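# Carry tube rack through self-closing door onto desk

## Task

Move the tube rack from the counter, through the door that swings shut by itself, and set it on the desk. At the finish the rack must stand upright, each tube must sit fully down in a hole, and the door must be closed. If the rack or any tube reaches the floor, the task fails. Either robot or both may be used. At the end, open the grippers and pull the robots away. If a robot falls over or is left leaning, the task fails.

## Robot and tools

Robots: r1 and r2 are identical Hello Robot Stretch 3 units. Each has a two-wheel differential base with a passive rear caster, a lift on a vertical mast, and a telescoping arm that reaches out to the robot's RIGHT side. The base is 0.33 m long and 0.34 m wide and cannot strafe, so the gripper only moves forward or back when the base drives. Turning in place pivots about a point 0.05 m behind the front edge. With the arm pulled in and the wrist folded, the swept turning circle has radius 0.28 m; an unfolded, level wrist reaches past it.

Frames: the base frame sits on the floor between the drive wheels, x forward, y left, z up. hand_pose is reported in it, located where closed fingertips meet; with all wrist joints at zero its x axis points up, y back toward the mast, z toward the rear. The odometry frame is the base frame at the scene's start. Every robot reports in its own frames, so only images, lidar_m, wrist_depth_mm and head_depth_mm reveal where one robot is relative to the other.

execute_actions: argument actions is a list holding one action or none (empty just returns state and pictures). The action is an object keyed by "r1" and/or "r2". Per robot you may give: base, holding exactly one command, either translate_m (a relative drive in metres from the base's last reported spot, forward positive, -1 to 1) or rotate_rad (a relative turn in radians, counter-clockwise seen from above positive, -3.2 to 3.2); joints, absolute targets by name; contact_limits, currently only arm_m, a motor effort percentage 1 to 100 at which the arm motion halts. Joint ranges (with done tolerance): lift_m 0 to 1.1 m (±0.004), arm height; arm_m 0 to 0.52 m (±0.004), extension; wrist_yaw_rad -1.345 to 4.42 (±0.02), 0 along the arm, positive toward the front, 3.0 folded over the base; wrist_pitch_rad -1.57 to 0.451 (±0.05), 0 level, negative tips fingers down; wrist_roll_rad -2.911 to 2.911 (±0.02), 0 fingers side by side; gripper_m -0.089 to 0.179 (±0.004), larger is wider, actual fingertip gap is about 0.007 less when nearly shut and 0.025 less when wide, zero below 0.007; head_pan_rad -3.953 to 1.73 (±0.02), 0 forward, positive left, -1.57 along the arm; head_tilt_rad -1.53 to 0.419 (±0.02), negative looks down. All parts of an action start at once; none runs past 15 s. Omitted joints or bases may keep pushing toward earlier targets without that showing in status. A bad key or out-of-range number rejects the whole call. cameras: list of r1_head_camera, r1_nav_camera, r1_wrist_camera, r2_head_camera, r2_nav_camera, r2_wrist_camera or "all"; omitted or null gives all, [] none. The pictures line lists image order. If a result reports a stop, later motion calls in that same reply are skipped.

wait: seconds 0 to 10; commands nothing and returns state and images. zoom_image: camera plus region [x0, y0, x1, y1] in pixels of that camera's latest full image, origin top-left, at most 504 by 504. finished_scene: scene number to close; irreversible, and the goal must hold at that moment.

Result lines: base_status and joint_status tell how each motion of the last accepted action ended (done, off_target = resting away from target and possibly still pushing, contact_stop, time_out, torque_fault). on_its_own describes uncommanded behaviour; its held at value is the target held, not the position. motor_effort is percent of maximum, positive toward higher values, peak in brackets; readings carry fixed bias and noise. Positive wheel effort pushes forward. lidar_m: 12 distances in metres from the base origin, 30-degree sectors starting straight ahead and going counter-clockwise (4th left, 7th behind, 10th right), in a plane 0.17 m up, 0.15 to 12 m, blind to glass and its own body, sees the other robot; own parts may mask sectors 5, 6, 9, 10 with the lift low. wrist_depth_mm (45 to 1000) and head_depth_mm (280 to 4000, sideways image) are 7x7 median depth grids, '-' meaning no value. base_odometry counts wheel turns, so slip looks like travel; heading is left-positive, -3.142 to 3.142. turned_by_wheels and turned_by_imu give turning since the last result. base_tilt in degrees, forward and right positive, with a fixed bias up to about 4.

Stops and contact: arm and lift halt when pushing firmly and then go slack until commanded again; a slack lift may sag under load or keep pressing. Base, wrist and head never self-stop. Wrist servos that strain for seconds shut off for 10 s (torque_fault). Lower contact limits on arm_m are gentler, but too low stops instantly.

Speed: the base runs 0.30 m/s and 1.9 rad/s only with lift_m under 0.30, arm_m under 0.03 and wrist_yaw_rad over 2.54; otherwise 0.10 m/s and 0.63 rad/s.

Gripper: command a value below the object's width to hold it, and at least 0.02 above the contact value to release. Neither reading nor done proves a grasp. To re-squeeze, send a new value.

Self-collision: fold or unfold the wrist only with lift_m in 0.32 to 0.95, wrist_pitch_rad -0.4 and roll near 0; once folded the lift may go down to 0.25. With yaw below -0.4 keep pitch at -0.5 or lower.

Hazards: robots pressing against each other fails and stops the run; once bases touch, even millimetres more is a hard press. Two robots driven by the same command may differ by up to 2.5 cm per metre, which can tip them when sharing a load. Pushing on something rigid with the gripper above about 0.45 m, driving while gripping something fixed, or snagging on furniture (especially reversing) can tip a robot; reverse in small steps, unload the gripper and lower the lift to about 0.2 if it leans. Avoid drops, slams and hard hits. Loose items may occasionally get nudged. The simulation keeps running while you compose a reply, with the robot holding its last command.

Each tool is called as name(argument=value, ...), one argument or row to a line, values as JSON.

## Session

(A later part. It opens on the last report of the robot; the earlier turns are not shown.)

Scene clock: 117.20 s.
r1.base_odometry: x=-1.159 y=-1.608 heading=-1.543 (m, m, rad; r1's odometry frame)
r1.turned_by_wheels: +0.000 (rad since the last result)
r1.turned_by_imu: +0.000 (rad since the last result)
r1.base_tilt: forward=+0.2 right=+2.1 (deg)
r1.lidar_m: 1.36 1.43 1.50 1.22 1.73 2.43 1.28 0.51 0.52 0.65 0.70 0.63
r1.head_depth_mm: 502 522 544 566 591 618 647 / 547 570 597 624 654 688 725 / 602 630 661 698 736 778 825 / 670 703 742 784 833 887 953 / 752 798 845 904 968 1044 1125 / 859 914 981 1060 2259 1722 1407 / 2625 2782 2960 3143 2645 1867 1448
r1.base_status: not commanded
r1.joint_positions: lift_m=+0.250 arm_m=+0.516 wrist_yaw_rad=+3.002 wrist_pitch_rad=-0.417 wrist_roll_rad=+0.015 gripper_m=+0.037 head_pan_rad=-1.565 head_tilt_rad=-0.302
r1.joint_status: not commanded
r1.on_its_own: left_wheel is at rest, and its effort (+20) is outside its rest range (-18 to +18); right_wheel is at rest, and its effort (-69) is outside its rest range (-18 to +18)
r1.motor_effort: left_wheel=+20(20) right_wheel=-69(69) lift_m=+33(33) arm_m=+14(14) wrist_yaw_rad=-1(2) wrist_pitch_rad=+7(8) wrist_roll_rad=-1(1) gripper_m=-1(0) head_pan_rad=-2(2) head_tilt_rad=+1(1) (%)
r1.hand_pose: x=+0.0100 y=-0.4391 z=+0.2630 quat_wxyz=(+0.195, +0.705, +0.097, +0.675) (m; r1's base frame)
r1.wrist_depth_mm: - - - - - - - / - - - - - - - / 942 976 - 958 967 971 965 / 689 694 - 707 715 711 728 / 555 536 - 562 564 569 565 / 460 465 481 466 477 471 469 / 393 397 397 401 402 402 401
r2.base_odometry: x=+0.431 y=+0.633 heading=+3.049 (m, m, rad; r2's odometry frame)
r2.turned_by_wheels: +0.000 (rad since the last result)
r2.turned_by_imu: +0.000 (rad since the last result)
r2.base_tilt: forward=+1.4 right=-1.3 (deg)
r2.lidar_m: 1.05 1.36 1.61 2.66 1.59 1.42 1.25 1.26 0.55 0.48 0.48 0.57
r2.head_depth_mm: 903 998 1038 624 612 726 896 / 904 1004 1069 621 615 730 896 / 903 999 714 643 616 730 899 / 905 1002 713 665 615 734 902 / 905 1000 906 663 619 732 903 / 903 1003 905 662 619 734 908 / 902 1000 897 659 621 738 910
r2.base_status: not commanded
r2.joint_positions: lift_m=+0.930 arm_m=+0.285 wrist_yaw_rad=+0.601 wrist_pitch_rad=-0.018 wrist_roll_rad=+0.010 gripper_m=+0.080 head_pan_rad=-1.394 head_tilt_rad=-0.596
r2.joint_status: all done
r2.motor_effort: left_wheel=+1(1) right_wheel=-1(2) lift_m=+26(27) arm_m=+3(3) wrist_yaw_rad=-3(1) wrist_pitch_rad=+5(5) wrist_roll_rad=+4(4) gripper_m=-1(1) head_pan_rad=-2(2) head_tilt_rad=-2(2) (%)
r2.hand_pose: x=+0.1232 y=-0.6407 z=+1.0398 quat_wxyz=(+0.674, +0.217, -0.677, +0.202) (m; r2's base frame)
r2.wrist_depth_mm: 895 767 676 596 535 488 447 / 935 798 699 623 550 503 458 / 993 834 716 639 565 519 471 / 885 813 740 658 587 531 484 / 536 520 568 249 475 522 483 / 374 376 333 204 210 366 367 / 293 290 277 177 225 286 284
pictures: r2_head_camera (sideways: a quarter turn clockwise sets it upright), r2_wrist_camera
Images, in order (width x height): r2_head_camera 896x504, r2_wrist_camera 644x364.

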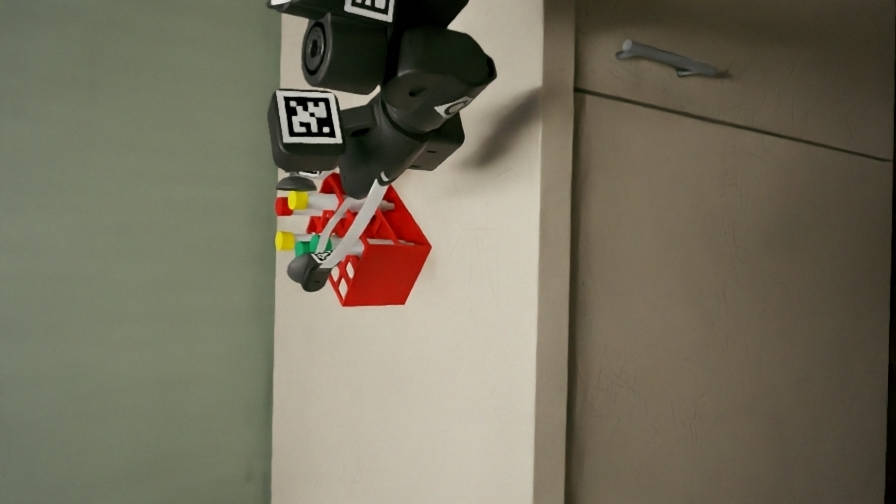

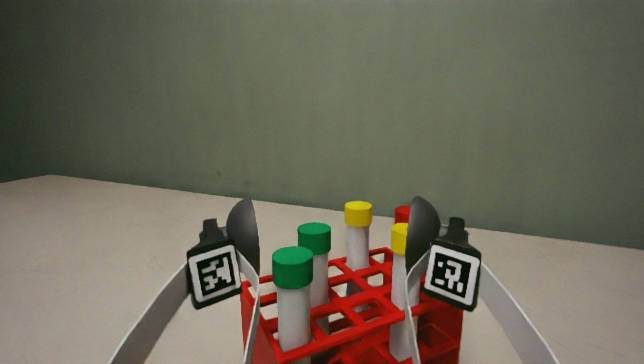

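execute_actions(
  actions=[
    {"r2":{"joints":{"gripper_m":0.179,"lift_m":0.86}}},
  ],
  cameras=["r2_wrist_camera"],
)

execute_actions(
  actions=[
    {"r2":{"base":{"translate_m":0.04},"joints":{"arm_m":0.345}}},
  ],
  cameras=["r2_wrist_camera","r2_head_camera"],
)

Scene clock: 119.13 s.
r1.base_odometry: x=-1.159 y=-1.608 heading=-1.543 (m, m, rad; r1's odometry frame)
r1.turned_by_wheels: +0.000 (rad since the last result)
r1.turned_by_imu: +0.000 (rad since the last result)
r1.base_tilt: forward=+0.2 right=+1.8 (deg)
r1.lidar_m: 1.36 1.43 1.50 1.22 1.73 2.43 1.28 0.51 0.52 0.65 0.70 0.63
r1.head_depth_mm: 502 522 545 565 591 619 649 / 547 570 598 625 654 692 727 / 602 631 661 696 734 776 826 / 667 704 743 786 835 893 953 / 755 799 846 903 965 1043 1134 / 856 917 978 1059 2253 1737 1410 / 2624 2810 2960 3111 2607 1880 1454
r1.base_status: not commanded
r1.joint_positions: lift_m=+0.250 arm_m=+0.516 wrist_yaw_rad=+3.002 wrist_pitch_rad=-0.417 wrist_roll_rad=+0.015 gripper_m=+0.037 head_pan_rad=-1.565 head_tilt_rad=-0.302
r1.joint_status: not commanded
r1.on_its_own: left_wheel is at rest, and its effort (+20) is outside its rest range (-18 to +18); right_wheel is at rest, and its effort (-69) is outside its rest range (-18 to +18)
r1.motor_effort: left_wheel=+20(20) right_wheel=-69(69) lift_m=+33(33) arm_m=+14(14) wrist_yaw_rad=-1(2) wrist_pitch_rad=+7(8) wrist_roll_rad=+0(1) gripper_m=+1(1) head_pan_rad=-2(3) head_tilt_rad=+1(1) (%)
r1.hand_pose: x=+0.0100 y=-0.4391 z=+0.2630 quat_wxyz=(+0.195, +0.705, +0.097, +0.675) (m; r1's base frame)
r1.wrist_depth_mm: - - - - - - - / - - - - - - - / 932 971 - 963 952 979 976 / 709 699 - 703 716 715 724 / 551 541 - 561 568 565 571 / 459 463 483 466 483 472 471 / 394 400 396 402 397 404 402
r2.base_odometry: x=+0.431 y=+0.633 heading=+3.049 (m, m, rad; r2's odometry frame)
r2.turned_by_wheels: +0.000 (rad since the last result)
r2.turned_by_imu: +0.000 (rad since the last result)
r2.base_tilt: forward=+1.3 right=-1.4 (deg)
r2.lidar_m: 1.05 1.36 1.61 2.66 1.59 1.42 1.25 1.25 0.55 0.48 0.48 0.57
r2.head_depth_mm: 904 1001 925 - 626 727 894 / 902 997 945 - 630 728 896 / 904 1004 870 668 615 728 900 / 903 999 715 653 618 730 902 / 903 998 908 651 618 736 902 / 904 1001 900 662 620 735 906 / 905 1002 900 657 621 739 911
r2.base_status: not commanded
r2.joint_positions: lift_m=+0.860 arm_m=+0.285 wrist_yaw_rad=+0.601 wrist_pitch_rad=-0.018 wrist_roll_rad=+0.010 gripper_m=+0.179 head_pan_rad=-1.394 head_tilt_rad=-0.596
r2.joint_status: all done
r2.motor_effort: left_wheel=+1(0) right_wheel=-1(1) lift_m=+21(23) arm_m=+3(3) wrist_yaw_rad=-2(1) wrist_pitch_rad=+5(5) wrist_roll_rad=+4(4) gripper_m=+0(99) head_pan_rad=-2(3) head_tilt_rad=-2(2) (%)
r2.hand_pose: x=+0.1232 y=-0.6407 z=+0.9701 quat_wxyz=(+0.674, +0.217, -0.677, +0.202) (m; r2's base frame)
r2.wrist_depth_mm: 887 768 671 601 536 488 446 / 923 796 695 612 552 502 456 / 977 833 719 225 542 515 469 / 578 563 561 188 218 511 476 / 340 354 291 195 215 305 354 / 259 227 219 172 219 224 - / 180 187 186 175 185 184 177
pictures: r2_wrist_camera
Images, in order (width x height): r2_wrist_camera 644x364.

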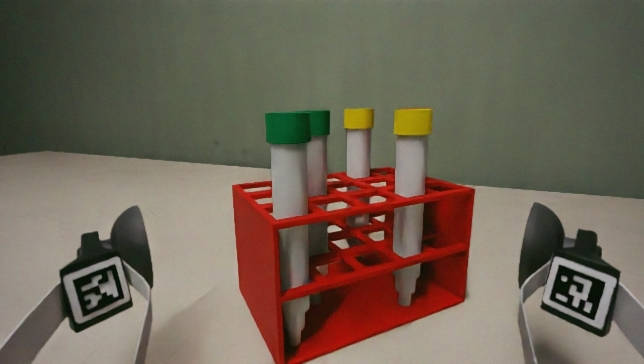

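Scene clock: 120.90 s.
r1.base_odometry: x=-1.159 y=-1.608 heading=-1.543 (m, m, rad; r1's odometry frame)
r1.turned_by_wheels: +0.000 (rad since the last result)
r1.turned_by_imu: +0.000 (rad since the last result)
r1.base_tilt: forward=+0.0 right=+1.9 (deg)
r1.lidar_m: 1.36 1.43 1.51 1.22 1.73 2.43 1.28 0.51 0.52 0.65 0.70 0.63
r1.head_depth_mm: 502 521 545 566 593 618 648 / 548 571 597 624 653 688 725 / 601 630 662 695 733 776 824 / 668 701 744 786 836 889 949 / 754 801 846 906 967 1041 1138 / 856 919 984 1058 2255 1717 1411 / 2614 2789 2977 3162 2628 1862 1454
r1.base_status: not commanded
r1.joint_positions: lift_m=+0.250 arm_m=+0.516 wrist_yaw_rad=+3.002 wrist_pitch_rad=-0.417 wrist_roll_rad=+0.015 gripper_m=+0.037 head_pan_rad=-1.565 head_tilt_rad=-0.302
r1.joint_status: not commanded
r1.on_its_own: left_wheel is at rest, and its effort (+19) is outside its rest range (-18 to +18); right_wheel is at rest, and its effort (-69) is outside its rest range (-18 to +18)
r1.motor_effort: left_wheel=+19(19) right_wheel=-69(69) lift_m=+32(33) arm_m=+14(14) wrist_yaw_rad=-2(1) wrist_pitch_rad=+7(8) wrist_roll_rad=+0(1) gripper_m=+0(0) head_pan_rad=-2(2) head_tilt_rad=+1(1) (%)
r1.hand_pose: x=+0.0100 y=-0.4391 z=+0.2630 quat_wxyz=(+0.195, +0.705, +0.097, +0.675) (m; r1's base frame)
r1.wrist_depth_mm: - - - - - - - / - - - - - - - / 922 984 - 980 954 958 988 / 696 703 - 709 723 720 721 / 556 538 - 561 566 574 568 / 462 468 483 467 475 469 472 / 396 400 400 401 401 401 403
r2.base_odometry: x=+0.391 y=+0.637 heading=+3.049 (m, m, rad; r2's odometry frame)
r2.turned_by_wheels: +0.000 (rad since the last result)
r2.turned_by_imu: +0.000 (rad since the last result)
r2.base_tilt: forward=+1.4 right=-1.3 (deg)
r2.lidar_m: 1.03 1.32 1.56 2.67 1.63 1.47 1.29 0.89 0.54 0.47 0.48 0.57
r2.head_depth_mm: 896 992 977 - 581 713 876 / 894 990 972 - 580 714 879 / 898 989 713 641 577 714 880 / 898 994 913 664 576 716 880 / 898 997 910 662 605 719 888 / 898 995 903 661 607 721 885 / 898 992 896 657 609 723 895
r2.base_status: done
r2.joint_positions: lift_m=+0.860 arm_m=+0.345 wrist_yaw_rad=+0.601 wrist_pitch_rad=-0.018 wrist_roll_rad=+0.010 gripper_m=+0.179 head_pan_rad=-1.394 head_tilt_rad=-0.596
r2.joint_status: all done
r2.motor_effort: left_wheel=+1(3) right_wheel=-1(4) lift_m=+21(21) arm_m=+4(3) wrist_yaw_rad=-2(2) wrist_pitch_rad=+5(5) wrist_roll_rad=+4(4) gripper_m=+0(0) head_pan_rad=-2(3) head_tilt_rad=-2(2) (%)
r2.hand_pose: x=+0.1232 y=-0.7007 z=+0.9701 quat_wxyz=(+0.674, +0.217, -0.677, +0.202) (m; r2's base frame)
r2.wrist_depth_mm: 781 677 601 529 473 435 398 / 835 712 613 547 494 442 409 / 877 737 85 160 163 451 419 / 578 567 83 167 165 456 430 / 341 352 121 123 132 149 351 / 256 229 91 95 132 161 - / 180 187 90 128 136 166 176
pictures: r2_head_camera (sideways: a quarter turn clockwise sets it upright), r2_wrist_camera
Images, in order (width x height): r2_head_camera 896x504, r2_wrist_camera 644x364.

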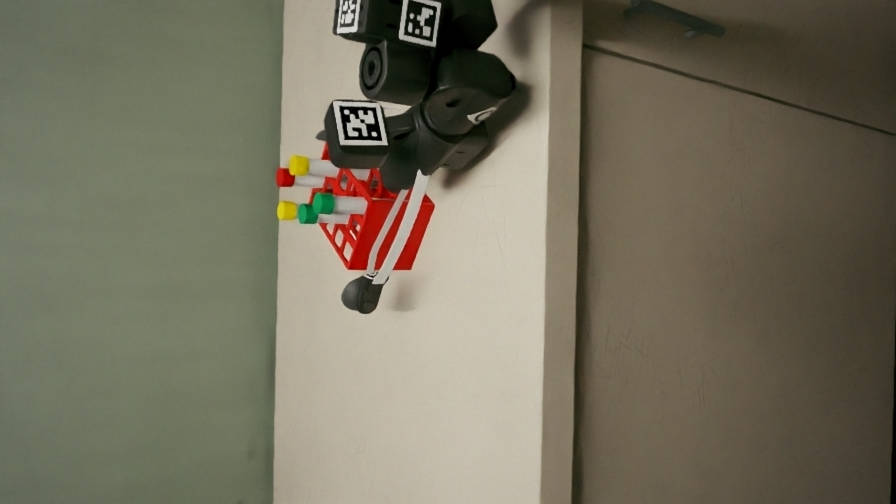

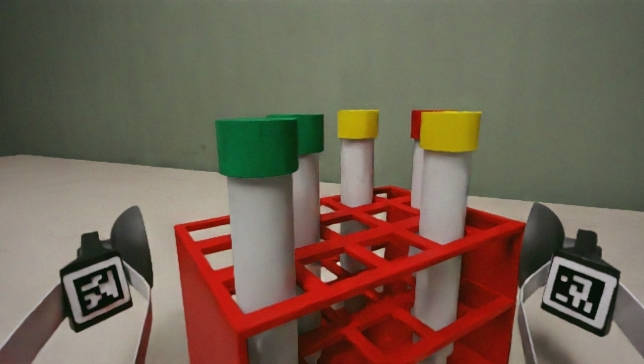

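execute_actions(
  actions=[
    {"r2":{"joints":{"gripper_m":0.08}}},
  ],
  cameras=["r2_wrist_camera"],
)

execute_actions(
  actions=[
    {"r2":{"joints":{"lift_m":0.93}}},
  ],
  cameras=["r2_wrist_camera","r2_head_camera"],
)

Scene clock: 122.73 s.
r1.base_odometry: x=-1.159 y=-1.608 heading=-1.543 (m, m, rad; r1's odometry frame)
r1.turned_by_wheels: +0.000 (rad since the last result)
r1.turned_by_imu: +0.000 (rad since the last result)
r1.base_tilt: forward=+0.2 right=+1.9 (deg)
r1.lidar_m: 1.36 1.43 1.51 1.22 1.74 2.43 1.28 0.51 0.52 0.66 0.70 0.63
r1.head_depth_mm: 502 521 543 566 590 616 646 / 546 570 596 623 657 687 725 / 603 631 661 695 736 776 827 / 670 704 742 786 834 893 955 / 750 796 845 903 968 1046 1130 / 858 917 979 1059 2229 1718 1413 / 2668 2792 2918 3174 2623 1875 1454
r1.base_status: not commanded
r1.joint_positions: lift_m=+0.250 arm_m=+0.516 wrist_yaw_rad=+3.002 wrist_pitch_rad=-0.417 wrist_roll_rad=+0.015 gripper_m=+0.037 head_pan_rad=-1.565 head_tilt_rad=-0.302
r1.joint_status: not commanded
r1.on_its_own: left_wheel is at rest, and its effort (+20) is outside its rest range (-18 to +18); right_wheel is at rest, and its effort (-69) is outside its rest range (-18 to +18)
r1.motor_effort: left_wheel=+20(19) right_wheel=-69(69) lift_m=+34(33) arm_m=+14(14) wrist_yaw_rad=-1(2) wrist_pitch_rad=+7(8) wrist_roll_rad=-1(0) gripper_m=+0(1) head_pan_rad=-2(2) head_tilt_rad=+1(1) (%)
r1.hand_pose: x=+0.0100 y=-0.4391 z=+0.2630 quat_wxyz=(+0.195, +0.705, +0.097, +0.675) (m; r1's base frame)
r1.wrist_depth_mm: - - - - - - - / - - - - - - - / 932 979 - 951 959 974 989 / 702 701 - 715 710 708 728 / 556 533 - 563 569 571 563 / 461 465 480 463 476 471 469 / 394 395 394 395 398 399 402
r2.base_odometry: x=+0.391 y=+0.637 heading=+3.049 (m, m, rad; r2's odometry frame)
r2.turned_by_wheels: +0.000 (rad since the last result)
r2.turned_by_imu: +0.000 (rad since the last result)
r2.base_tilt: forward=+1.3 right=-1.4 (deg)
r2.lidar_m: 1.03 1.32 1.57 2.67 1.62 1.47 1.29 0.89 0.54 0.47 0.48 0.56
r2.head_depth_mm: 896 989 977 - 581 712 876 / 895 994 970 - 579 714 879 / 896 992 726 642 579 713 880 / 896 995 908 664 575 717 883 / 897 994 909 663 576 719 887 / 898 995 901 660 607 720 890 / 899 992 899 659 609 724 892
r2.base_status: not commanded
r2.joint_positions: lift_m=+0.860 arm_m=+0.345 wrist_yaw_rad=+0.601 wrist_pitch_rad=-0.018 wrist_roll_rad=+0.011 gripper_m=+0.082 head_pan_rad=-1.394 head_tilt_rad=-0.596
r2.joint_status: all done
r2.motor_effort: left_wheel=+0(0) right_wheel=-2(1) lift_m=+21(21) arm_m=+4(4) wrist_yaw_rad=+0(2) wrist_pitch_rad=+5(5) wrist_roll_rad=+4(4) gripper_m=-36(99) head_pan_rad=-1(1) head_tilt_rad=-2(2) (%)
r2.hand_pose: x=+0.1231 y=-0.7007 z=+0.9701 quat_wxyz=(+0.674, +0.217, -0.677, +0.202) (m; r2's base frame)
r2.wrist_depth_mm: 795 670 591 528 475 430 398 / 827 705 616 550 489 444 409 / 857 736 77 165 157 458 422 / 574 567 78 170 129 468 429 / 341 342 82 125 131 156 325 / 257 119 85 100 137 159 247 / 189 180 85 129 140 174 176
pictures: r2_wrist_camera
Images, in order (width x height): r2_wrist_camera 644x364.

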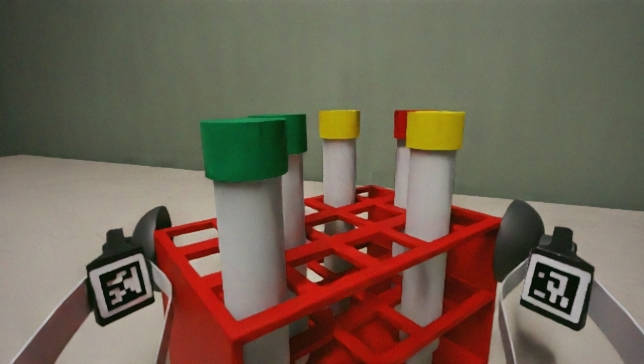

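Scene clock: 124.57 s.
r1.base_odometry: x=-1.159 y=-1.608 heading=-1.543 (m, m, rad; r1's odometry frame)
r1.turned_by_wheels: +0.000 (rad since the last result)
r1.turned_by_imu: +0.000 (rad since the last result)
r1.base_tilt: forward=+0.0 right=+1.8 (deg)
r1.lidar_m: 1.36 1.42 1.50 1.23 1.74 2.43 1.28 0.51 0.52 0.65 0.70 0.63
r1.head_depth_mm: 503 521 543 566 591 619 649 / 548 571 598 624 657 687 726 / 602 630 661 697 734 778 828 / 669 705 744 784 834 892 956 / 752 796 845 900 966 1041 1134 / 855 918 981 1061 2238 1736 1417 / 2662 2790 2935 3140 2611 1870 1448
r1.base_status: not commanded
r1.joint_positions: lift_m=+0.250 arm_m=+0.516 wrist_yaw_rad=+3.002 wrist_pitch_rad=-0.417 wrist_roll_rad=+0.015 gripper_m=+0.037 head_pan_rad=-1.565 head_tilt_rad=-0.302
r1.joint_status: not commanded
r1.on_its_own: left_wheel is at rest, and its effort (+19) is outside its rest range (-18 to +18); right_wheel is at rest, and its effort (-69) is outside its rest range (-18 to +18)
r1.motor_effort: left_wheel=+19(20) right_wheel=-69(69) lift_m=+33(33) arm_m=+14(14) wrist_yaw_rad=-1(1) wrist_pitch_rad=+7(8) wrist_roll_rad=+0(0) gripper_m=-1(1) head_pan_rad=-2(3) head_tilt_rad=+1(0) (%)
r1.hand_pose: x=+0.0100 y=-0.4391 z=+0.2630 quat_wxyz=(+0.195, +0.705, +0.097, +0.675) (m; r1's base frame)
r1.wrist_depth_mm: - - - - - - - / - - - - - - - / 950 967 - 957 976 971 971 / 697 699 - 712 709 714 732 / 556 532 - 569 567 568 578 / 462 460 481 467 473 472 471 / 394 399 399 404 400 402 405
r2.base_odometry: x=+0.391 y=+0.637 heading=+3.049 (m, m, rad; r2's odometry frame)
r2.turned_by_wheels: +0.000 (rad since the last result)
r2.turned_by_imu: +0.000 (rad since the last result)
r2.base_tilt: forward=+1.4 right=-1.3 (deg)
r2.lidar_m: 1.03 1.32 1.56 2.67 1.62 1.46 1.29 0.89 0.54 0.47 0.48 0.57
r2.head_depth_mm: 894 992 - 646 582 712 876 / 897 991 - 645 580 715 875 / 896 980 675 667 578 715 881 / 899 977 823 665 576 717 883 / 896 996 910 664 575 719 884 / 896 993 901 661 608 720 892 / 895 996 896 659 607 724 892
r2.base_status: not commanded
r2.joint_positions: lift_m=+0.930 arm_m=+0.345 wrist_yaw_rad=+0.599 wrist_pitch_rad=-0.028 wrist_roll_rad=+0.011 gripper_m=+0.081 head_pan_rad=-1.394 head_tilt_rad=-0.596
r2.joint_status: all done
r2.motor_effort: left_wheel=+0(2) right_wheel=-2(5) lift_m=+27(30) arm_m=+3(4) wrist_yaw_rad=+1(5) wrist_pitch_rad=+8(9) wrist_roll_rad=+3(4) gripper_m=-12(36) head_pan_rad=-3(2) head_tilt_rad=-2(2) (%)
r2.hand_pose: x=+0.1226 y=-0.7008 z=+1.0372 quat_wxyz=(+0.675, +0.220, -0.676, +0.198) (m; r2's base frame)
r2.wrist_depth_mm: 780 662 584 524 473 430 395 / 819 706 613 547 489 442 406 / 856 744 646 552 178 454 415 / 844 740 662 183 182 468 431 / 512 510 148 131 121 474 437 / 369 388 149 130 117 - 355 / 285 284 261 135 122 277 278
pictures: r2_head_camera (sideways: a quarter turn clockwise sets it upright), r2_wrist_camera
Images, in order (width x height): r2_head_camera 896x504, r2_wrist_camera 644x364.

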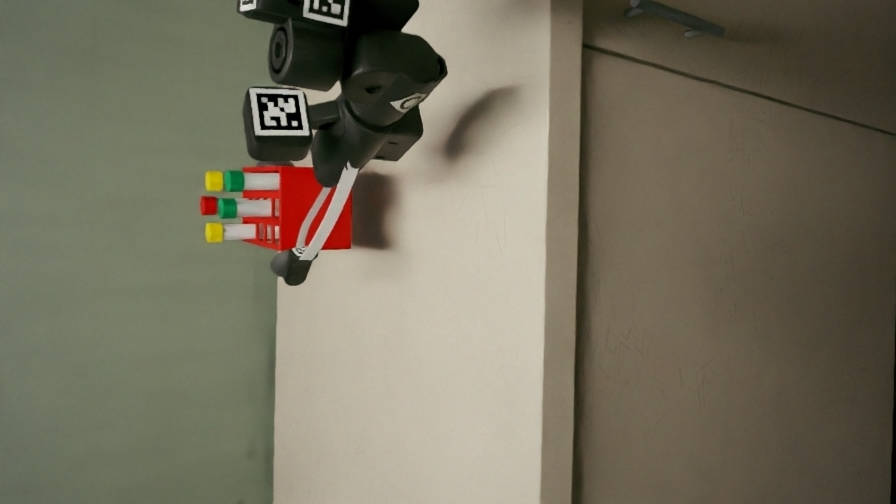

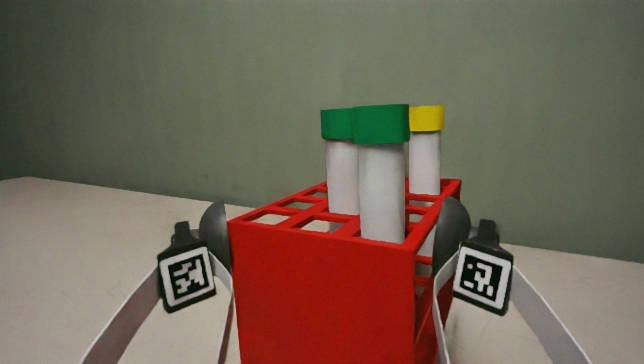

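execute_actions(
  actions=[
    {"r2":{"joints":{"gripper_m":0.06}}},
  ],
  cameras=[],
)

execute_actions(
  actions=[
    {"r2":{"joints":{"arm_m":0.0,"wrist_yaw_rad":1.9,"head_pan_rad":0,"head_tilt_rad":-0.5}}},
  ],
  cameras=["r2_wrist_camera"],
)

execute_actions(
  actions=[
    {"r2":{"base":{"rotate_rad":3.1}}},
  ],
  cameras=["r2_nav_camera","r2_wrist_camera"],
)

Scene clock: 125.87 s.
r1.base_odometry: x=-1.159 y=-1.608 heading=-1.543 (m, m, rad; r1's odometry frame)
r1.turned_by_wheels: +0.000 (rad since the last result)
r1.turned_by_imu: +0.000 (rad since the last result)
r1.base_tilt: forward=+0.1 right=+2.0 (deg)
r1.lidar_m: 1.36 1.43 1.50 1.22 1.73 2.43 1.29 0.51 0.52 0.65 0.70 0.63
r1.head_depth_mm: 501 522 542 565 592 618 646 / 548 572 595 625 654 687 726 / 602 631 660 697 736 775 822 / 669 705 743 785 835 890 954 / 749 798 847 904 968 1044 1130 / 859 913 982 1063 2237 1731 1413 / 2675 2781 2986 3115 2614 1869 1448
r1.base_status: not commanded
r1.joint_positions: lift_m=+0.250 arm_m=+0.516 wrist_yaw_rad=+3.002 wrist_pitch_rad=-0.417 wrist_roll_rad=+0.015 gripper_m=+0.037 head_pan_rad=-1.565 head_tilt_rad=-0.302
r1.joint_status: not commanded
r1.on_its_own: left_wheel is at rest, and its effort (+20) is outside its rest range (-18 to +18); right_wheel is at rest, and its effort (-69) is outside its rest range (-18 to +18)
r1.motor_effort: left_wheel=+20(20) right_wheel=-69(69) lift_m=+34(34) arm_m=+14(14) wrist_yaw_rad=-2(2) wrist_pitch_rad=+7(8) wrist_roll_rad=+0(1) gripper_m=+1(0) head_pan_rad=-3(2) head_tilt_rad=+0(1) (%)
r1.hand_pose: x=+0.0100 y=-0.4391 z=+0.2630 quat_wxyz=(+0.195, +0.705, +0.097, +0.675) (m; r1's base frame)
r1.wrist_depth_mm: - - - - - - - / - - - - - - - / 931 978 - 955 968 969 983 / 698 702 - 710 715 720 719 / 553 543 - 563 567 573 565 / 464 461 490 466 477 472 474 / 394 396 398 398 399 401 403
r2.base_odometry: x=+0.391 y=+0.637 heading=+3.049 (m, m, rad; r2's odometry frame)
r2.turned_by_wheels: +0.000 (rad since the last result)
r2.turned_by_imu: +0.000 (rad since the last result)
r2.base_tilt: forward=+1.3 right=-1.5 (deg)
r2.lidar_m: 1.03 1.32 1.57 2.66 1.62 1.46 1.29 0.89 0.54 0.47 0.48 0.56
r2.head_depth_mm: 900 992 - 646 580 714 878 / 897 993 - 644 579 716 880 / 896 979 667 668 578 716 881 / 896 976 822 665 576 717 882 / 896 997 907 661 576 721 888 / 898 993 903 662 606 720 888 / 901 995 900 659 607 723 891
r2.base_status: not commanded
r2.joint_positions: lift_m=+0.930 arm_m=+0.345 wrist_yaw_rad=+0.599 wrist_pitch_rad=-0.028 wrist_roll_rad=+0.011 gripper_m=+0.061 head_pan_rad=-1.394 head_tilt_rad=-0.596
r2.joint_status: all done
r2.motor_effort: left_wheel=+0(0) right_wheel=-2(2) lift_m=+27(27) arm_m=+3(3) wrist_yaw_rad=+0(1) wrist_pitch_rad=+8(8) wrist_roll_rad=+3(3) gripper_m=-20(99) head_pan_rad=-3(3) head_tilt_rad=-2(2) (%)
r2.hand_pose: x=+0.1226 y=-0.7008 z=+1.0372 quat_wxyz=(+0.675, +0.220, -0.676, +0.198) (m; r2's base frame)
r2.wrist_depth_mm: 787 664 589 526 470 432 395 / 811 697 612 543 488 440 406 / 869 735 632 559 178 456 416 / 850 741 662 182 183 465 429 / 509 512 146 131 121 477 438 / 366 365 148 129 117 377 355 / 287 283 261 134 121 278 279
pictures: none
No camera images: the call's "cameras" was empty. Leave "cameras" out to get every camera's image.

Scene clock: 129.60 s.
r1.base_odometry: x=-1.159 y=-1.608 heading=-1.543 (m, m, rad; r1's odometry frame)
r1.turned_by_wheels: +0.000 (rad since the last result)
r1.turned_by_imu: +0.000 (rad since the last result)
r1.base_tilt: forward=+0.1 right=+1.7 (deg)
r1.lidar_m: 1.36 1.43 1.51 1.22 1.73 2.44 1.28 0.51 0.52 0.65 0.70 0.63
r1.head_depth_mm: 501 522 542 565 592 618 648 / 548 572 597 624 653 688 725 / 601 631 660 694 736 776 823 / 668 703 742 785 834 893 956 / 755 792 845 903 964 1045 1130 / 861 916 979 1064 2229 1734 1410 / 2630 2801 2972 3083 2637 1865 1454
r1.base_status: not commanded
r1.joint_positions: lift_m=+0.250 arm_m=+0.516 wrist_yaw_rad=+3.002 wrist_pitch_rad=-0.417 wrist_roll_rad=+0.015 gripper_m=+0.037 head_pan_rad=-1.565 head_tilt_rad=-0.302
r1.joint_status: not commanded
r1.on_its_own: left_wheel is at rest, and its effort (+20) is outside its rest range (-18 to +18); right_wheel is at rest, and its effort (-69) is outside its rest range (-18 to +18)
r1.motor_effort: left_wheel=+20(20) right_wheel=-69(69) lift_m=+33(33) arm_m=+14(14) wrist_yaw_rad=-2(1) wrist_pitch_rad=+8(8) wrist_roll_rad=+0(1) gripper_m=+0(0) head_pan_rad=-2(3) head_tilt_rad=+0(1) (%)
r1.hand_pose: x=+0.0100 y=-0.4391 z=+0.2630 quat_wxyz=(+0.195, +0.705, +0.097, +0.675) (m; r1's base frame)
r1.wrist_depth_mm: - - - - - - - / - - - - - - - / 935 959 - 976 983 957 975 / 703 702 - 713 713 725 715 / 552 538 - 566 562 568 568 / 462 465 480 469 478 473 470 / 392 396 396 405 401 401 405
r2.base_odometry: x=+0.391 y=+0.637 heading=+3.049 (m, m, rad; r2's odometry frame)
r2.turned_by_wheels: +0.000 (rad since the last result)
r2.turned_by_imu: -0.001 (rad since the last result)
r2.base_tilt: forward=+1.3 right=-1.4 (deg)
r2.lidar_m: 1.03 1.32 1.56 2.67 1.63 1.47 1.29 0.89 0.54 0.48 0.48 0.56
r2.head_depth_mm: 1175 1293 1391 961 939 299 - / 1154 1267 1382 1504 1135 306 - / 1133 1240 1376 1526 1679 1462 1282 / 1114 1215 1341 1493 1688 1548 1348 / 1094 1195 1312 1458 1628 1544 1280 / 1075 1173 1282 1421 1597 1526 1280 / 1058 1149 1259 1395 1558 1514 1271
r2.base_status: not commanded
r2.joint_positions: lift_m=+0.930 arm_m=+0.001 wrist_yaw_rad=+1.900 wrist_pitch_rad=-0.028 wrist_roll_rad=+0.012 gripper_m=+0.061 head_pan_rad=-0.007 head_tilt_rad=-0.507
r2.joint_status: all done
r2.motor_effort: left_wheel=+1(0) right_wheel=-1(2) lift_m=+27(27) arm_m=-4(2) wrist_yaw_rad=+1(2) wrist_pitch_rad=+8(8) wrist_roll_rad=+3(3) gripper_m=-19(19) head_pan_rad=+3(29) head_tilt_rad=+3(11) (%)
r2.hand_pose: x=+0.2204 y=-0.0631 z=+1.0372 quat_wxyz=(+0.417, +0.584, -0.405, +0.566) (m; r2's base frame)
r2.wrist_depth_mm: - - - - - - - / - - - - - - - / - - - - 178 - - / - - - 182 183 - 782 / - - 146 130 120 811 527 / - - 148 129 117 740 526 / - - - 134 122 980 497
pictures: r2_wrist_camera
Images, in order (width x height): r2_wrist_camera 644x364.

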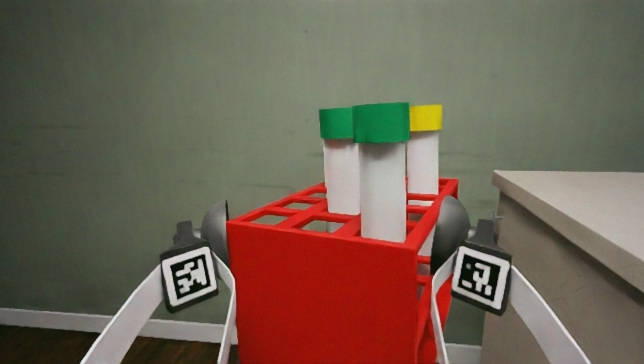

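Scene clock: 135.43 s.
r1.base_odometry: x=-1.159 y=-1.608 heading=-1.543 (m, m, rad; r1's odometry frame)
r1.turned_by_wheels: +0.000 (rad since the last result)
r1.turned_by_imu: +0.000 (rad since the last result)
r1.base_tilt: forward=+0.2 right=+2.0 (deg)
r1.lidar_m: 1.36 1.42 1.51 1.22 1.73 2.43 1.28 0.51 0.52 0.66 0.70 0.63
r1.head_depth_mm: 502 521 544 567 590 617 648 / 547 573 596 625 655 687 725 / 601 632 662 696 735 775 822 / 668 703 741 784 834 887 955 / 750 798 847 900 965 1043 1136 / 860 920 980 1056 2247 1733 1408 / 2640 2803 2972 3161 2627 1858 1458
r1.base_status: not commanded
r1.joint_positions: lift_m=+0.250 arm_m=+0.516 wrist_yaw_rad=+3.002 wrist_pitch_rad=-0.417 wrist_roll_rad=+0.015 gripper_m=+0.037 head_pan_rad=-1.565 head_tilt_rad=-0.302
r1.joint_status: not commanded
r1.on_its_own: left_wheel is at rest, and its effort (+19) is outside its rest range (-18 to +18); right_wheel is at rest, and its effort (-69) is outside its rest range (-18 to +18)
r1.motor_effort: left_wheel=+19(20) right_wheel=-69(69) lift_m=+34(33) arm_m=+14(14) wrist_yaw_rad=-1(1) wrist_pitch_rad=+8(7) wrist_roll_rad=+0(0) gripper_m=-1(0) head_pan_rad=-3(2) head_tilt_rad=+1(1) (%)
r1.hand_pose: x=+0.0100 y=-0.4391 z=+0.2630 quat_wxyz=(+0.195, +0.705, +0.097, +0.675) (m; r1's base frame)
r1.wrist_depth_mm: - - - - - - - / - - - - - - - / 938 963 - 956 961 973 986 / 695 706 - 707 710 717 715 / 553 536 - 572 567 564 572 / 459 462 480 467 482 468 469 / 392 396 398 398 399 405 403
r2.base_odometry: x=+0.391 y=+0.637 heading=-0.135 (m, m, rad; r2's odometry frame)
r2.turned_by_wheels: +3.100 (rad since the last result)
r2.turned_by_imu: +3.139 (rad since the last result)
r2.base_tilt: forward=+1.4 right=-1.4 (deg)
r2.lidar_m: 1.29 1.29 0.55 0.47 0.47 0.55 0.95 1.32 1.52 2.58 1.64 1.51
r2.head_depth_mm: 1175 1290 1431 1597 1734 299 - / 1147 1258 1391 1559 1652 306 - / 1122 1229 1358 1511 1671 1462 1283 / 1102 1199 1323 1469 1641 1537 1346 / 1074 1169 1290 1429 1607 1527 1280 / 1053 1143 1250 1386 1554 1536 1275 / 1028 1118 1223 1345 1509 1520 1270
r2.base_status: done
r2.joint_positions: lift_m=+0.930 arm_m=+0.001 wrist_yaw_rad=+1.900 wrist_pitch_rad=-0.028 wrist_roll_rad=+0.012 gripper_m=+0.061 head_pan_rad=-0.007 head_tilt_rad=-0.507
r2.joint_status: not commanded
r2.motor_effort: left_wheel=-3(5) right_wheel=+5(9) lift_m=+27(27) arm_m=-4(4) wrist_yaw_rad=+1(0) wrist_pitch_rad=+8(8) wrist_roll_rad=+3(3) gripper_m=-19(19) head_pan_rad=+2(2) head_tilt_rad=+3(3) (%)
r2.hand_pose: x=+0.2204 y=-0.0631 z=+1.0372 quat_wxyz=(+0.417, +0.584, -0.405, +0.566) (m; r2's base frame)
r2.wrist_depth_mm: - - - - - - - / - - - - - - - / - - - - 178 - - / - - - 183 182 - - / 672 - 146 130 120 - - / 671 828 148 129 117 - - / 659 - - 134 122 - -
pictures: r2_nav_camera (sideways: a quarter turn counterclockwise sets it upright), r2_wrist_camera
Images, in order (width x height): r2_nav_camera 672x504, r2_wrist_camera 644x364.

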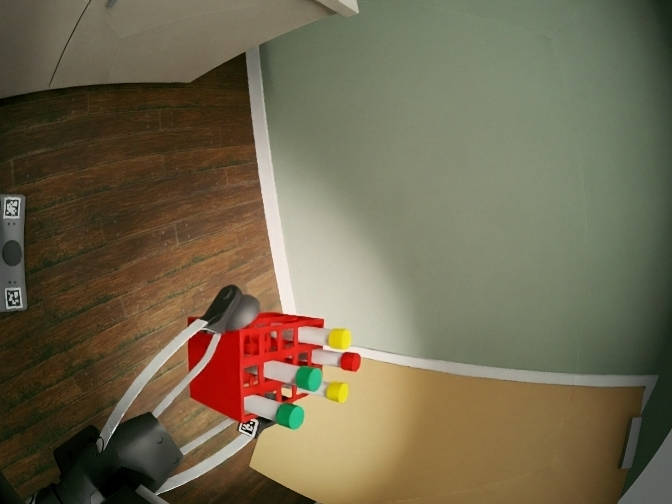

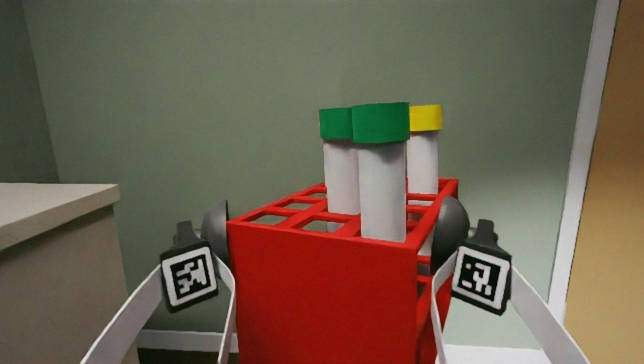

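execute_actions(
  actions=[
    {"r2":{"base":{"rotate_rad":-1.42}}},
  ],
  cameras=["r2_nav_camera"],
)

execute_actions(
  actions=[
    {"r2":{"base":{"translate_m":1.0}}},
  ],
  cameras=["r2_nav_camera"],
)

execute_actions(
  actions=[
    {"r2":{"base":{"translate_m":0.9},"joints":{"head_pan_rad":1.2}}},
  ],
  cameras=["r2_nav_camera"],
)

Scene clock: 140.77 s.
r1.base_odometry: x=-1.159 y=-1.608 heading=-1.543 (m, m, rad; r1's odometry frame)
r1.turned_by_wheels: +0.000 (rad since the last result)
r1.turned_by_imu: +0.000 (rad since the last result)
r1.base_tilt: forward=+0.2 right=+1.8 (deg)
r1.lidar_m: 1.36 1.42 1.50 1.22 1.73 2.43 1.28 0.51 0.52 0.65 0.70 0.63
r1.head_depth_mm: 502 522 544 567 591 618 648 / 548 574 597 624 656 687 725 / 601 630 662 695 735 777 824 / 667 704 743 786 835 892 952 / 748 796 846 902 969 1046 1130 / 857 913 979 1065 2229 1731 1405 / 2661 2815 2971 3134 2592 1879 1451
r1.base_status: not commanded
r1.joint_positions: lift_m=+0.250 arm_m=+0.516 wrist_yaw_rad=+3.002 wrist_pitch_rad=-0.417 wrist_roll_rad=+0.015 gripper_m=+0.037 head_pan_rad=-1.565 head_tilt_rad=-0.302
r1.joint_status: not commanded
r1.on_its_own: left_wheel is at rest, and its effort (+20) is outside its rest range (-18 to +18); right_wheel is at rest, and its effort (-69) is outside its rest range (-18 to +18)
r1.motor_effort: left_wheel=+20(19) right_wheel=-69(69) lift_m=+33(34) arm_m=+14(14) wrist_yaw_rad=-1(1) wrist_pitch_rad=+7(7) wrist_roll_rad=+0(0) gripper_m=+1(0) head_pan_rad=-2(2) head_tilt_rad=+1(1) (%)
r1.hand_pose: x=+0.0100 y=-0.4391 z=+0.2630 quat_wxyz=(+0.195, +0.705, +0.097, +0.675) (m; r1's base frame)
r1.wrist_depth_mm: - - - - - - - / - - - - - - - / 948 984 - 945 972 968 - / 699 705 - 709 710 715 719 / 555 544 - 561 565 567 570 / 462 468 482 466 476 472 469 / 397 394 395 398 400 401 403
r2.base_odometry: x=+0.391 y=+0.637 heading=-1.555 (m, m, rad; r2's odometry frame)
r2.turned_by_wheels: -1.420 (rad since the last result)
r2.turned_by_imu: -1.439 (rad since the last result)
r2.base_tilt: forward=+1.4 right=-1.3 (deg)
r2.lidar_m: 2.66 1.60 1.39 1.29 0.77 0.51 0.48 0.48 0.61 1.32 1.34 1.68
r2.head_depth_mm: 2304 2494 2756 2573 1941 298 - / 2287 2468 2746 2557 1803 306 - / 2255 2454 2719 2561 1927 1462 1283 / 2255 2441 2697 2519 1914 1536 1348 / 2225 2432 2644 2524 1928 1536 1289 / 2196 2393 2627 2501 1910 1528 1278 / 2201 2402 2634 2496 1894 1525 1269
r2.base_status: done
r2.joint_positions: lift_m=+0.930 arm_m=+0.001 wrist_yaw_rad=+1.900 wrist_pitch_rad=-0.028 wrist_roll_rad=+0.012 gripper_m=+0.061 head_pan_rad=-0.007 head_tilt_rad=-0.507
r2.joint_status: not commanded
r2.motor_effort: left_wheel=+2(5) right_wheel=-5(8) lift_m=+27(27) arm_m=-4(4) wrist_yaw_rad=+0(1) wrist_pitch_rad=+8(8) wrist_roll_rad=+2(3) gripper_m=-19(19) head_pan_rad=+2(2) head_tilt_rad=+2(3) (%)
r2.hand_pose: x=+0.2204 y=-0.0631 z=+1.0372 quat_wxyz=(+0.417, +0.584, -0.405, +0.566) (m; r2's base frame)
r2.wrist_depth_mm: - - - - - - - / - - - - - - - / - - - - 178 - - / - - - 183 183 - - / - - 146 132 120 - - / - - 148 129 117 - - / - - - 134 122 - -
pictures: r2_nav_camera (sideways: a quarter turn counterclockwise sets it upright)
Images, in order (width x height): r2_nav_camera 672x504.

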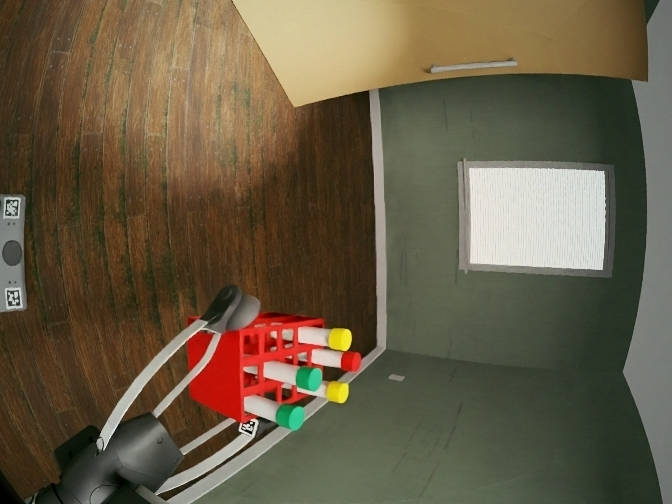

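Scene clock: 151.73 s.
r1.base_odometry: x=-1.159 y=-1.608 heading=-1.543 (m, m, rad; r1's odometry frame)
r1.turned_by_wheels: +0.000 (rad since the last result)
r1.turned_by_imu: -0.001 (rad since the last result)
r1.base_tilt: forward=+0.2 right=+2.0 (deg)
r1.lidar_m: 1.36 1.43 1.50 1.23 1.73 2.43 1.28 0.51 0.52 0.65 0.70 0.63
r1.head_depth_mm: 501 521 544 566 591 617 650 / 547 571 596 624 653 689 726 / 603 631 661 697 734 775 824 / 668 704 743 787 835 890 949 / 752 796 847 908 967 1045 1134 / 858 918 978 1058 2244 1749 1409 / 2625 2786 2912 3155 2648 1865 1447
r1.base_status: not commanded
r1.joint_positions: lift_m=+0.250 arm_m=+0.516 wrist_yaw_rad=+3.002 wrist_pitch_rad=-0.417 wrist_roll_rad=+0.015 gripper_m=+0.037 head_pan_rad=-1.565 head_tilt_rad=-0.302
r1.joint_status: not commanded
r1.on_its_own: left_wheel is at rest, and its effort (+19) is outside its rest range (-18 to +18); right_wheel is at rest, and its effort (-69) is outside its rest range (-18 to +18)
r1.motor_effort: left_wheel=+19(20) right_wheel=-69(69) lift_m=+33(34) arm_m=+14(14) wrist_yaw_rad=-1(1) wrist_pitch_rad=+8(8) wrist_roll_rad=+0(0) gripper_m=+0(1) head_pan_rad=-3(2) head_tilt_rad=+1(0) (%)
r1.hand_pose: x=+0.0100 y=-0.4391 z=+0.2630 quat_wxyz=(+0.195, +0.705, +0.097, +0.675) (m; r1's base frame)
r1.wrist_depth_mm: - - - - - - - / - - - - - - - / 934 974 - 952 958 989 976 / 711 708 - 711 712 717 730 / 556 540 - 563 568 574 564 / 463 463 482 467 475 467 474 / 399 398 395 397 402 402 400
r2.base_odometry: x=+0.407 y=-0.363 heading=-1.554 (m, m, rad; r2's odometry frame)
r2.turned_by_wheels: +0.000 (rad since the last result)
r2.turned_by_imu: +0.000 (rad since the last result)
r2.base_tilt: forward=+1.3 right=-1.3 (deg)
r2.lidar_m: 1.68 1.71 0.97 1.05 1.43 1.57 1.46 1.48 1.30 1.20 1.22 1.53
r2.head_depth_mm: 1439 1572 1738 1932 1942 299 - / 1424 1568 1721 1924 1793 306 - / 1409 1537 1706 1899 1930 1464 1287 / 1401 1530 1687 1877 1908 1533 1354 / 1397 1515 1671 1865 1915 1538 1283 / 1379 1508 1657 1842 1899 1527 1278 / 1377 1508 1652 1822 1901 1526 1273
r2.base_status: done
r2.joint_positions: lift_m=+0.930 arm_m=+0.001 wrist_yaw_rad=+1.900 wrist_pitch_rad=-0.028 wrist_roll_rad=+0.012 gripper_m=+0.061 head_pan_rad=-0.007 head_tilt_rad=-0.507
r2.joint_status: not commanded
r2.motor_effort: left_wheel=+3(6) right_wheel=-6(8) lift_m=+27(27) arm_m=-4(4) wrist_yaw_rad=+0(0) wrist_pitch_rad=+8(8) wrist_roll_rad=+2(3) gripper_m=-18(19) head_pan_rad=+3(3) head_tilt_rad=+2(2) (%)
r2.hand_pose: x=+0.2204 y=-0.0631 z=+1.0372 quat_wxyz=(+0.417, +0.584, -0.405, +0.566) (m; r2's base frame)
r2.wrist_depth_mm: - - - - - - - / - - - - - - - / - - - - 178 - - / - - - 182 183 - - / - - 146 131 120 - - / - - 148 129 117 - - / - - - 134 122 - -
pictures: r2_nav_camera (sideways: a quarter turn counterclockwise sets it upright)
Images, in order (width x height): r2_nav_camera 672x504.

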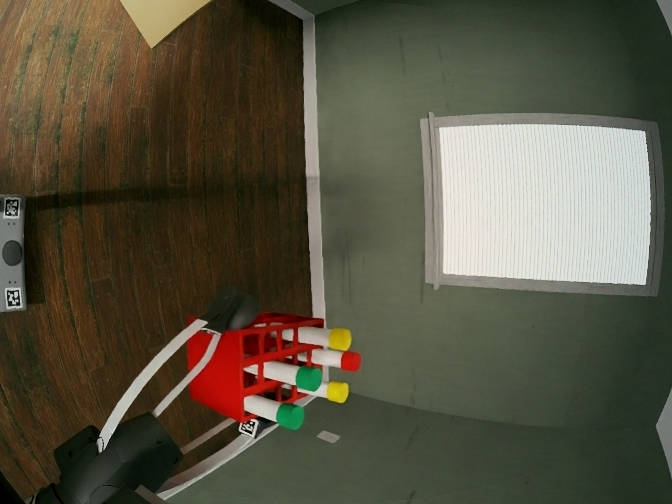

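Scene clock: 161.70 s.
r1.base_odometry: x=-1.159 y=-1.608 heading=-1.543 (m, m, rad; r1's odometry frame)
r1.turned_by_wheels: +0.000 (rad since the last result)
r1.turned_by_imu: +0.000 (rad since the last result)
r1.base_tilt: forward=+0.4 right=+1.8 (deg)
r1.lidar_m: 1.36 1.43 1.50 1.22 1.73 2.43 1.28 0.51 0.52 0.65 0.70 0.63
r1.head_depth_mm: 503 521 544 565 589 619 648 / 547 570 596 625 654 688 725 / 601 631 659 694 735 774 825 / 667 706 743 785 834 890 952 / 750 797 846 904 967 1041 1130 / 856 918 979 1059 1929 1722 1410 / 2647 2779 3005 3153 2634 1875 1458
r1.base_status: not commanded
r1.joint_positions: lift_m=+0.250 arm_m=+0.516 wrist_yaw_rad=+3.002 wrist_pitch_rad=-0.417 wrist_roll_rad=+0.015 gripper_m=+0.037 head_pan_rad=-1.565 head_tilt_rad=-0.302
r1.joint_status: not commanded
r1.on_its_own: left_wheel is at rest, and its effort (+20) is outside its rest range (-18 to +18); right_wheel is at rest, and its effort (-69) is outside its rest range (-18 to +18)
r1.motor_effort: left_wheel=+20(19) right_wheel=-69(69) lift_m=+33(33) arm_m=+14(14) wrist_yaw_rad=-2(2) wrist_pitch_rad=+8(8) wrist_roll_rad=-1(0) gripper_m=+0(0) head_pan_rad=-2(2) head_tilt_rad=+1(2) (%)
r1.hand_pose: x=+0.0100 y=-0.4391 z=+0.2630 quat_wxyz=(+0.195, +0.705, +0.097, +0.675) (m; r1's base frame)
r1.wrist_depth_mm: - - - - - - - / - - - - - - - / 930 975 - 961 961 950 971 / 698 703 - 713 711 717 724 / 558 538 - 563 562 571 571 / 465 460 477 471 479 472 471 / 394 397 396 400 401 400 400
r2.base_odometry: x=+0.422 y=-1.263 heading=-1.554 (m, m, rad; r2's odometry frame)
r2.turned_by_wheels: +0.000 (rad since the last result)
r2.turned_by_imu: +0.000 (rad since the last result)
r2.base_tilt: forward=+1.4 right=-1.3 (deg)
r2.lidar_m: 0.80 0.81 1.02 1.51 1.66 1.94 2.34 1.78 1.18 1.09 1.11 0.86
r2.head_depth_mm: 964 1021 1074 1137 1201 1280 1265 / 1101 1165 1245 1326 1414 1463 1292 / 1283 1371 1478 1591 1740 1546 1294 / 1409 1528 1689 1857 1921 1542 1285 / 1346 1467 1618 1785 1887 1529 1281 / 1289 1401 1532 1685 1812 1536 1277 / 1245 1356 1468 1614 1749 1527 1278
r2.base_status: done
r2.joint_positions: lift_m=+0.930 arm_m=+0.001 wrist_yaw_rad=+1.900 wrist_pitch_rad=-0.028 wrist_roll_rad=+0.012 gripper_m=+0.061 head_pan_rad=+1.193 head_tilt_rad=-0.507
r2.joint_status: all done
r2.motor_effort: left_wheel=+2(6) right_wheel=-6(7) lift_m=+27(27) arm_m=-4(4) wrist_yaw_rad=+0(1) wrist_pitch_rad=+8(8) wrist_roll_rad=+3(2) gripper_m=-20(19) head_pan_rad=+2(31) head_tilt_rad=+3(3) (%)
r2.hand_pose: x=+0.2204 y=-0.0631 z=+1.0372 quat_wxyz=(+0.417, +0.584, -0.405, +0.566) (m; r2's base frame)
r2.wrist_depth_mm: 882 809 748 703 661 619 596 / 900 818 783 721 683 648 606 / 950 867 825 736 178 664 630 / - 901 850 182 183 685 653 / - 964 146 130 120 692 657 / - - 148 129 117 717 698 / - - 968 134 121 768 708
pictures: r2_nav_camera (sideways: a quarter turn counterclockwise sets it upright)
Images, in order (width x height): r2_nav_camera 672x504.

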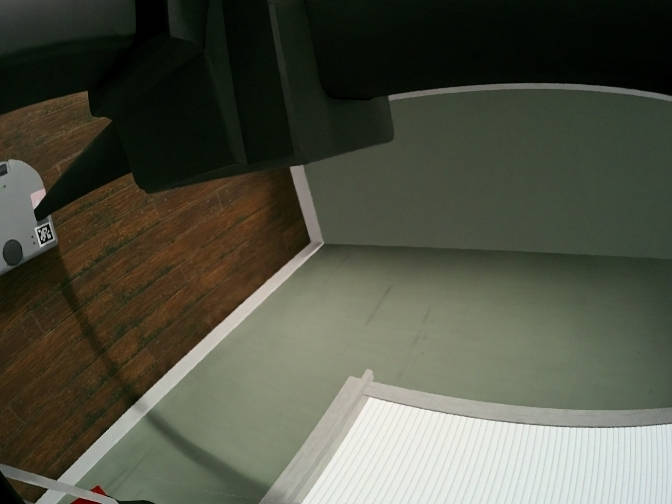

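execute_actions(
  actions=[
    {"r2":{"base":{"rotate_rad":2.0},"joints":{"head_pan_rad":0,"head_tilt_rad":-0.6}}},
  ],
  cameras=["r2_nav_camera"],
)

Scene clock: 166.17 s.
r1.base_odometry: x=-1.159 y=-1.608 heading=-1.543 (m, m, rad; r1's odometry frame)
r1.turned_by_wheels: +0.000 (rad since the last result)
r1.turned_by_imu: +0.000 (rad since the last result)
r1.base_tilt: forward=+0.2 right=+1.9 (deg)
r1.lidar_m: 1.36 1.43 1.51 1.22 1.74 2.43 1.28 0.51 0.52 0.66 0.70 0.63
r1.head_depth_mm: 502 523 543 566 594 618 649 / 548 572 597 625 655 688 724 / 601 629 661 696 734 777 825 / 670 704 741 786 836 896 956 / 753 800 846 906 968 1038 1135 / 857 912 981 1058 2146 1726 1408 / 2659 2764 2908 3149 2630 1860 1447
r1.base_status: not commanded
r1.joint_positions: lift_m=+0.250 arm_m=+0.516 wrist_yaw_rad=+3.002 wrist_pitch_rad=-0.417 wrist_roll_rad=+0.015 gripper_m=+0.037 head_pan_rad=-1.565 head_tilt_rad=-0.302
r1.joint_status: not commanded
r1.on_its_own: left_wheel is at rest, and its effort (+20) is outside its rest range (-18 to +18); right_wheel is at rest, and its effort (-69) is outside its rest range (-18 to +18)
r1.motor_effort: left_wheel=+20(20) right_wheel=-69(69) lift_m=+33(33) arm_m=+14(14) wrist_yaw_rad=-2(2) wrist_pitch_rad=+8(8) wrist_roll_rad=+0(1) gripper_m=+0(1) head_pan_rad=-3(2) head_tilt_rad=+1(1) (%)
r1.hand_pose: x=+0.0100 y=-0.4391 z=+0.2630 quat_wxyz=(+0.195, +0.705, +0.097, +0.675) (m; r1's base frame)
r1.wrist_depth_mm: - - - - - - - / - - - - - - - / 940 967 - 949 976 957 976 / 695 702 - 707 721 727 724 / 556 531 - 563 569 571 569 / 460 466 485 467 477 471 469 / 396 398 398 399 399 403 401
r2.base_odometry: x=+0.422 y=-1.263 heading=+0.446 (m, m, rad; r2's odometry frame)
r2.turned_by_wheels: +2.000 (rad since the last result)
r2.turned_by_imu: +2.025 (rad since the last result)
r2.base_tilt: forward=+1.4 right=-1.4 (deg)
r2.lidar_m: 0.95 1.79 2.35 2.05 1.24 1.09 1.09 0.90 0.80 0.80 0.95 1.50
r2.head_depth_mm: 2888 3204 1533 1654 311 305 - / 2999 3377 3080 2239 311 328 - / 2532 3203 2916 2211 1708 1412 - / 821 911 1006 1152 1376 1444 1198 / 1059 1195 1384 1615 1696 1441 1218 / 1441 1621 1843 2048 1737 1437 1223 / 1521 1707 1933 2122 1736 1439 1216
r2.base_status: done
r2.joint_positions: lift_m=+0.930 arm_m=+0.001 wrist_yaw_rad=+1.900 wrist_pitch_rad=-0.028 wrist_roll_rad=+0.012 gripper_m=+0.061 head_pan_rad=+0.007 head_tilt_rad=-0.592
r2.joint_status: all done
r2.motor_effort: left_wheel=-3(6) right_wheel=+5(9) lift_m=+27(27) arm_m=-4(4) wrist_yaw_rad=-1(1) wrist_pitch_rad=+8(8) wrist_roll_rad=+3(3) gripper_m=-19(20) head_pan_rad=-2(27) head_tilt_rad=-3(12) (%)
r2.hand_pose: x=+0.2204 y=-0.0631 z=+1.0372 quat_wxyz=(+0.417, +0.584, -0.405, +0.566) (m; r2's base frame)
r2.wrist_depth_mm: - - - - - - - / - - - - - - - / - - - - 178 - - / - - - 182 183 - - / - - 146 131 121 - - / - - 148 129 117 - - / - - - 134 121 - -
pictures: r2_nav_camera (sideways: a quarter turn counterclockwise sets it upright)
Images, in order (width x height): r2_nav_camera 672x504.

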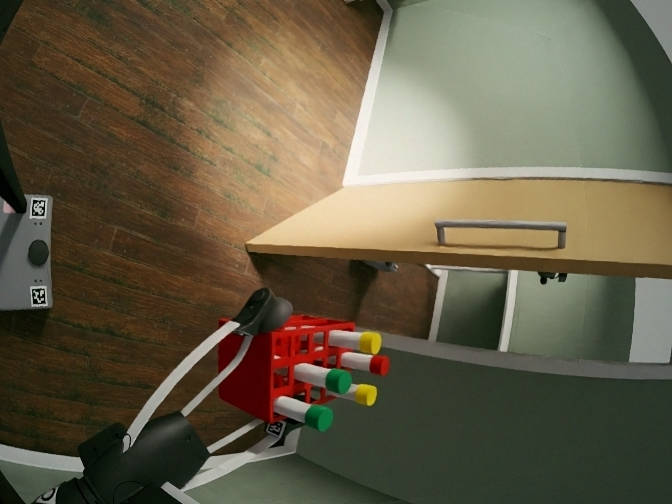

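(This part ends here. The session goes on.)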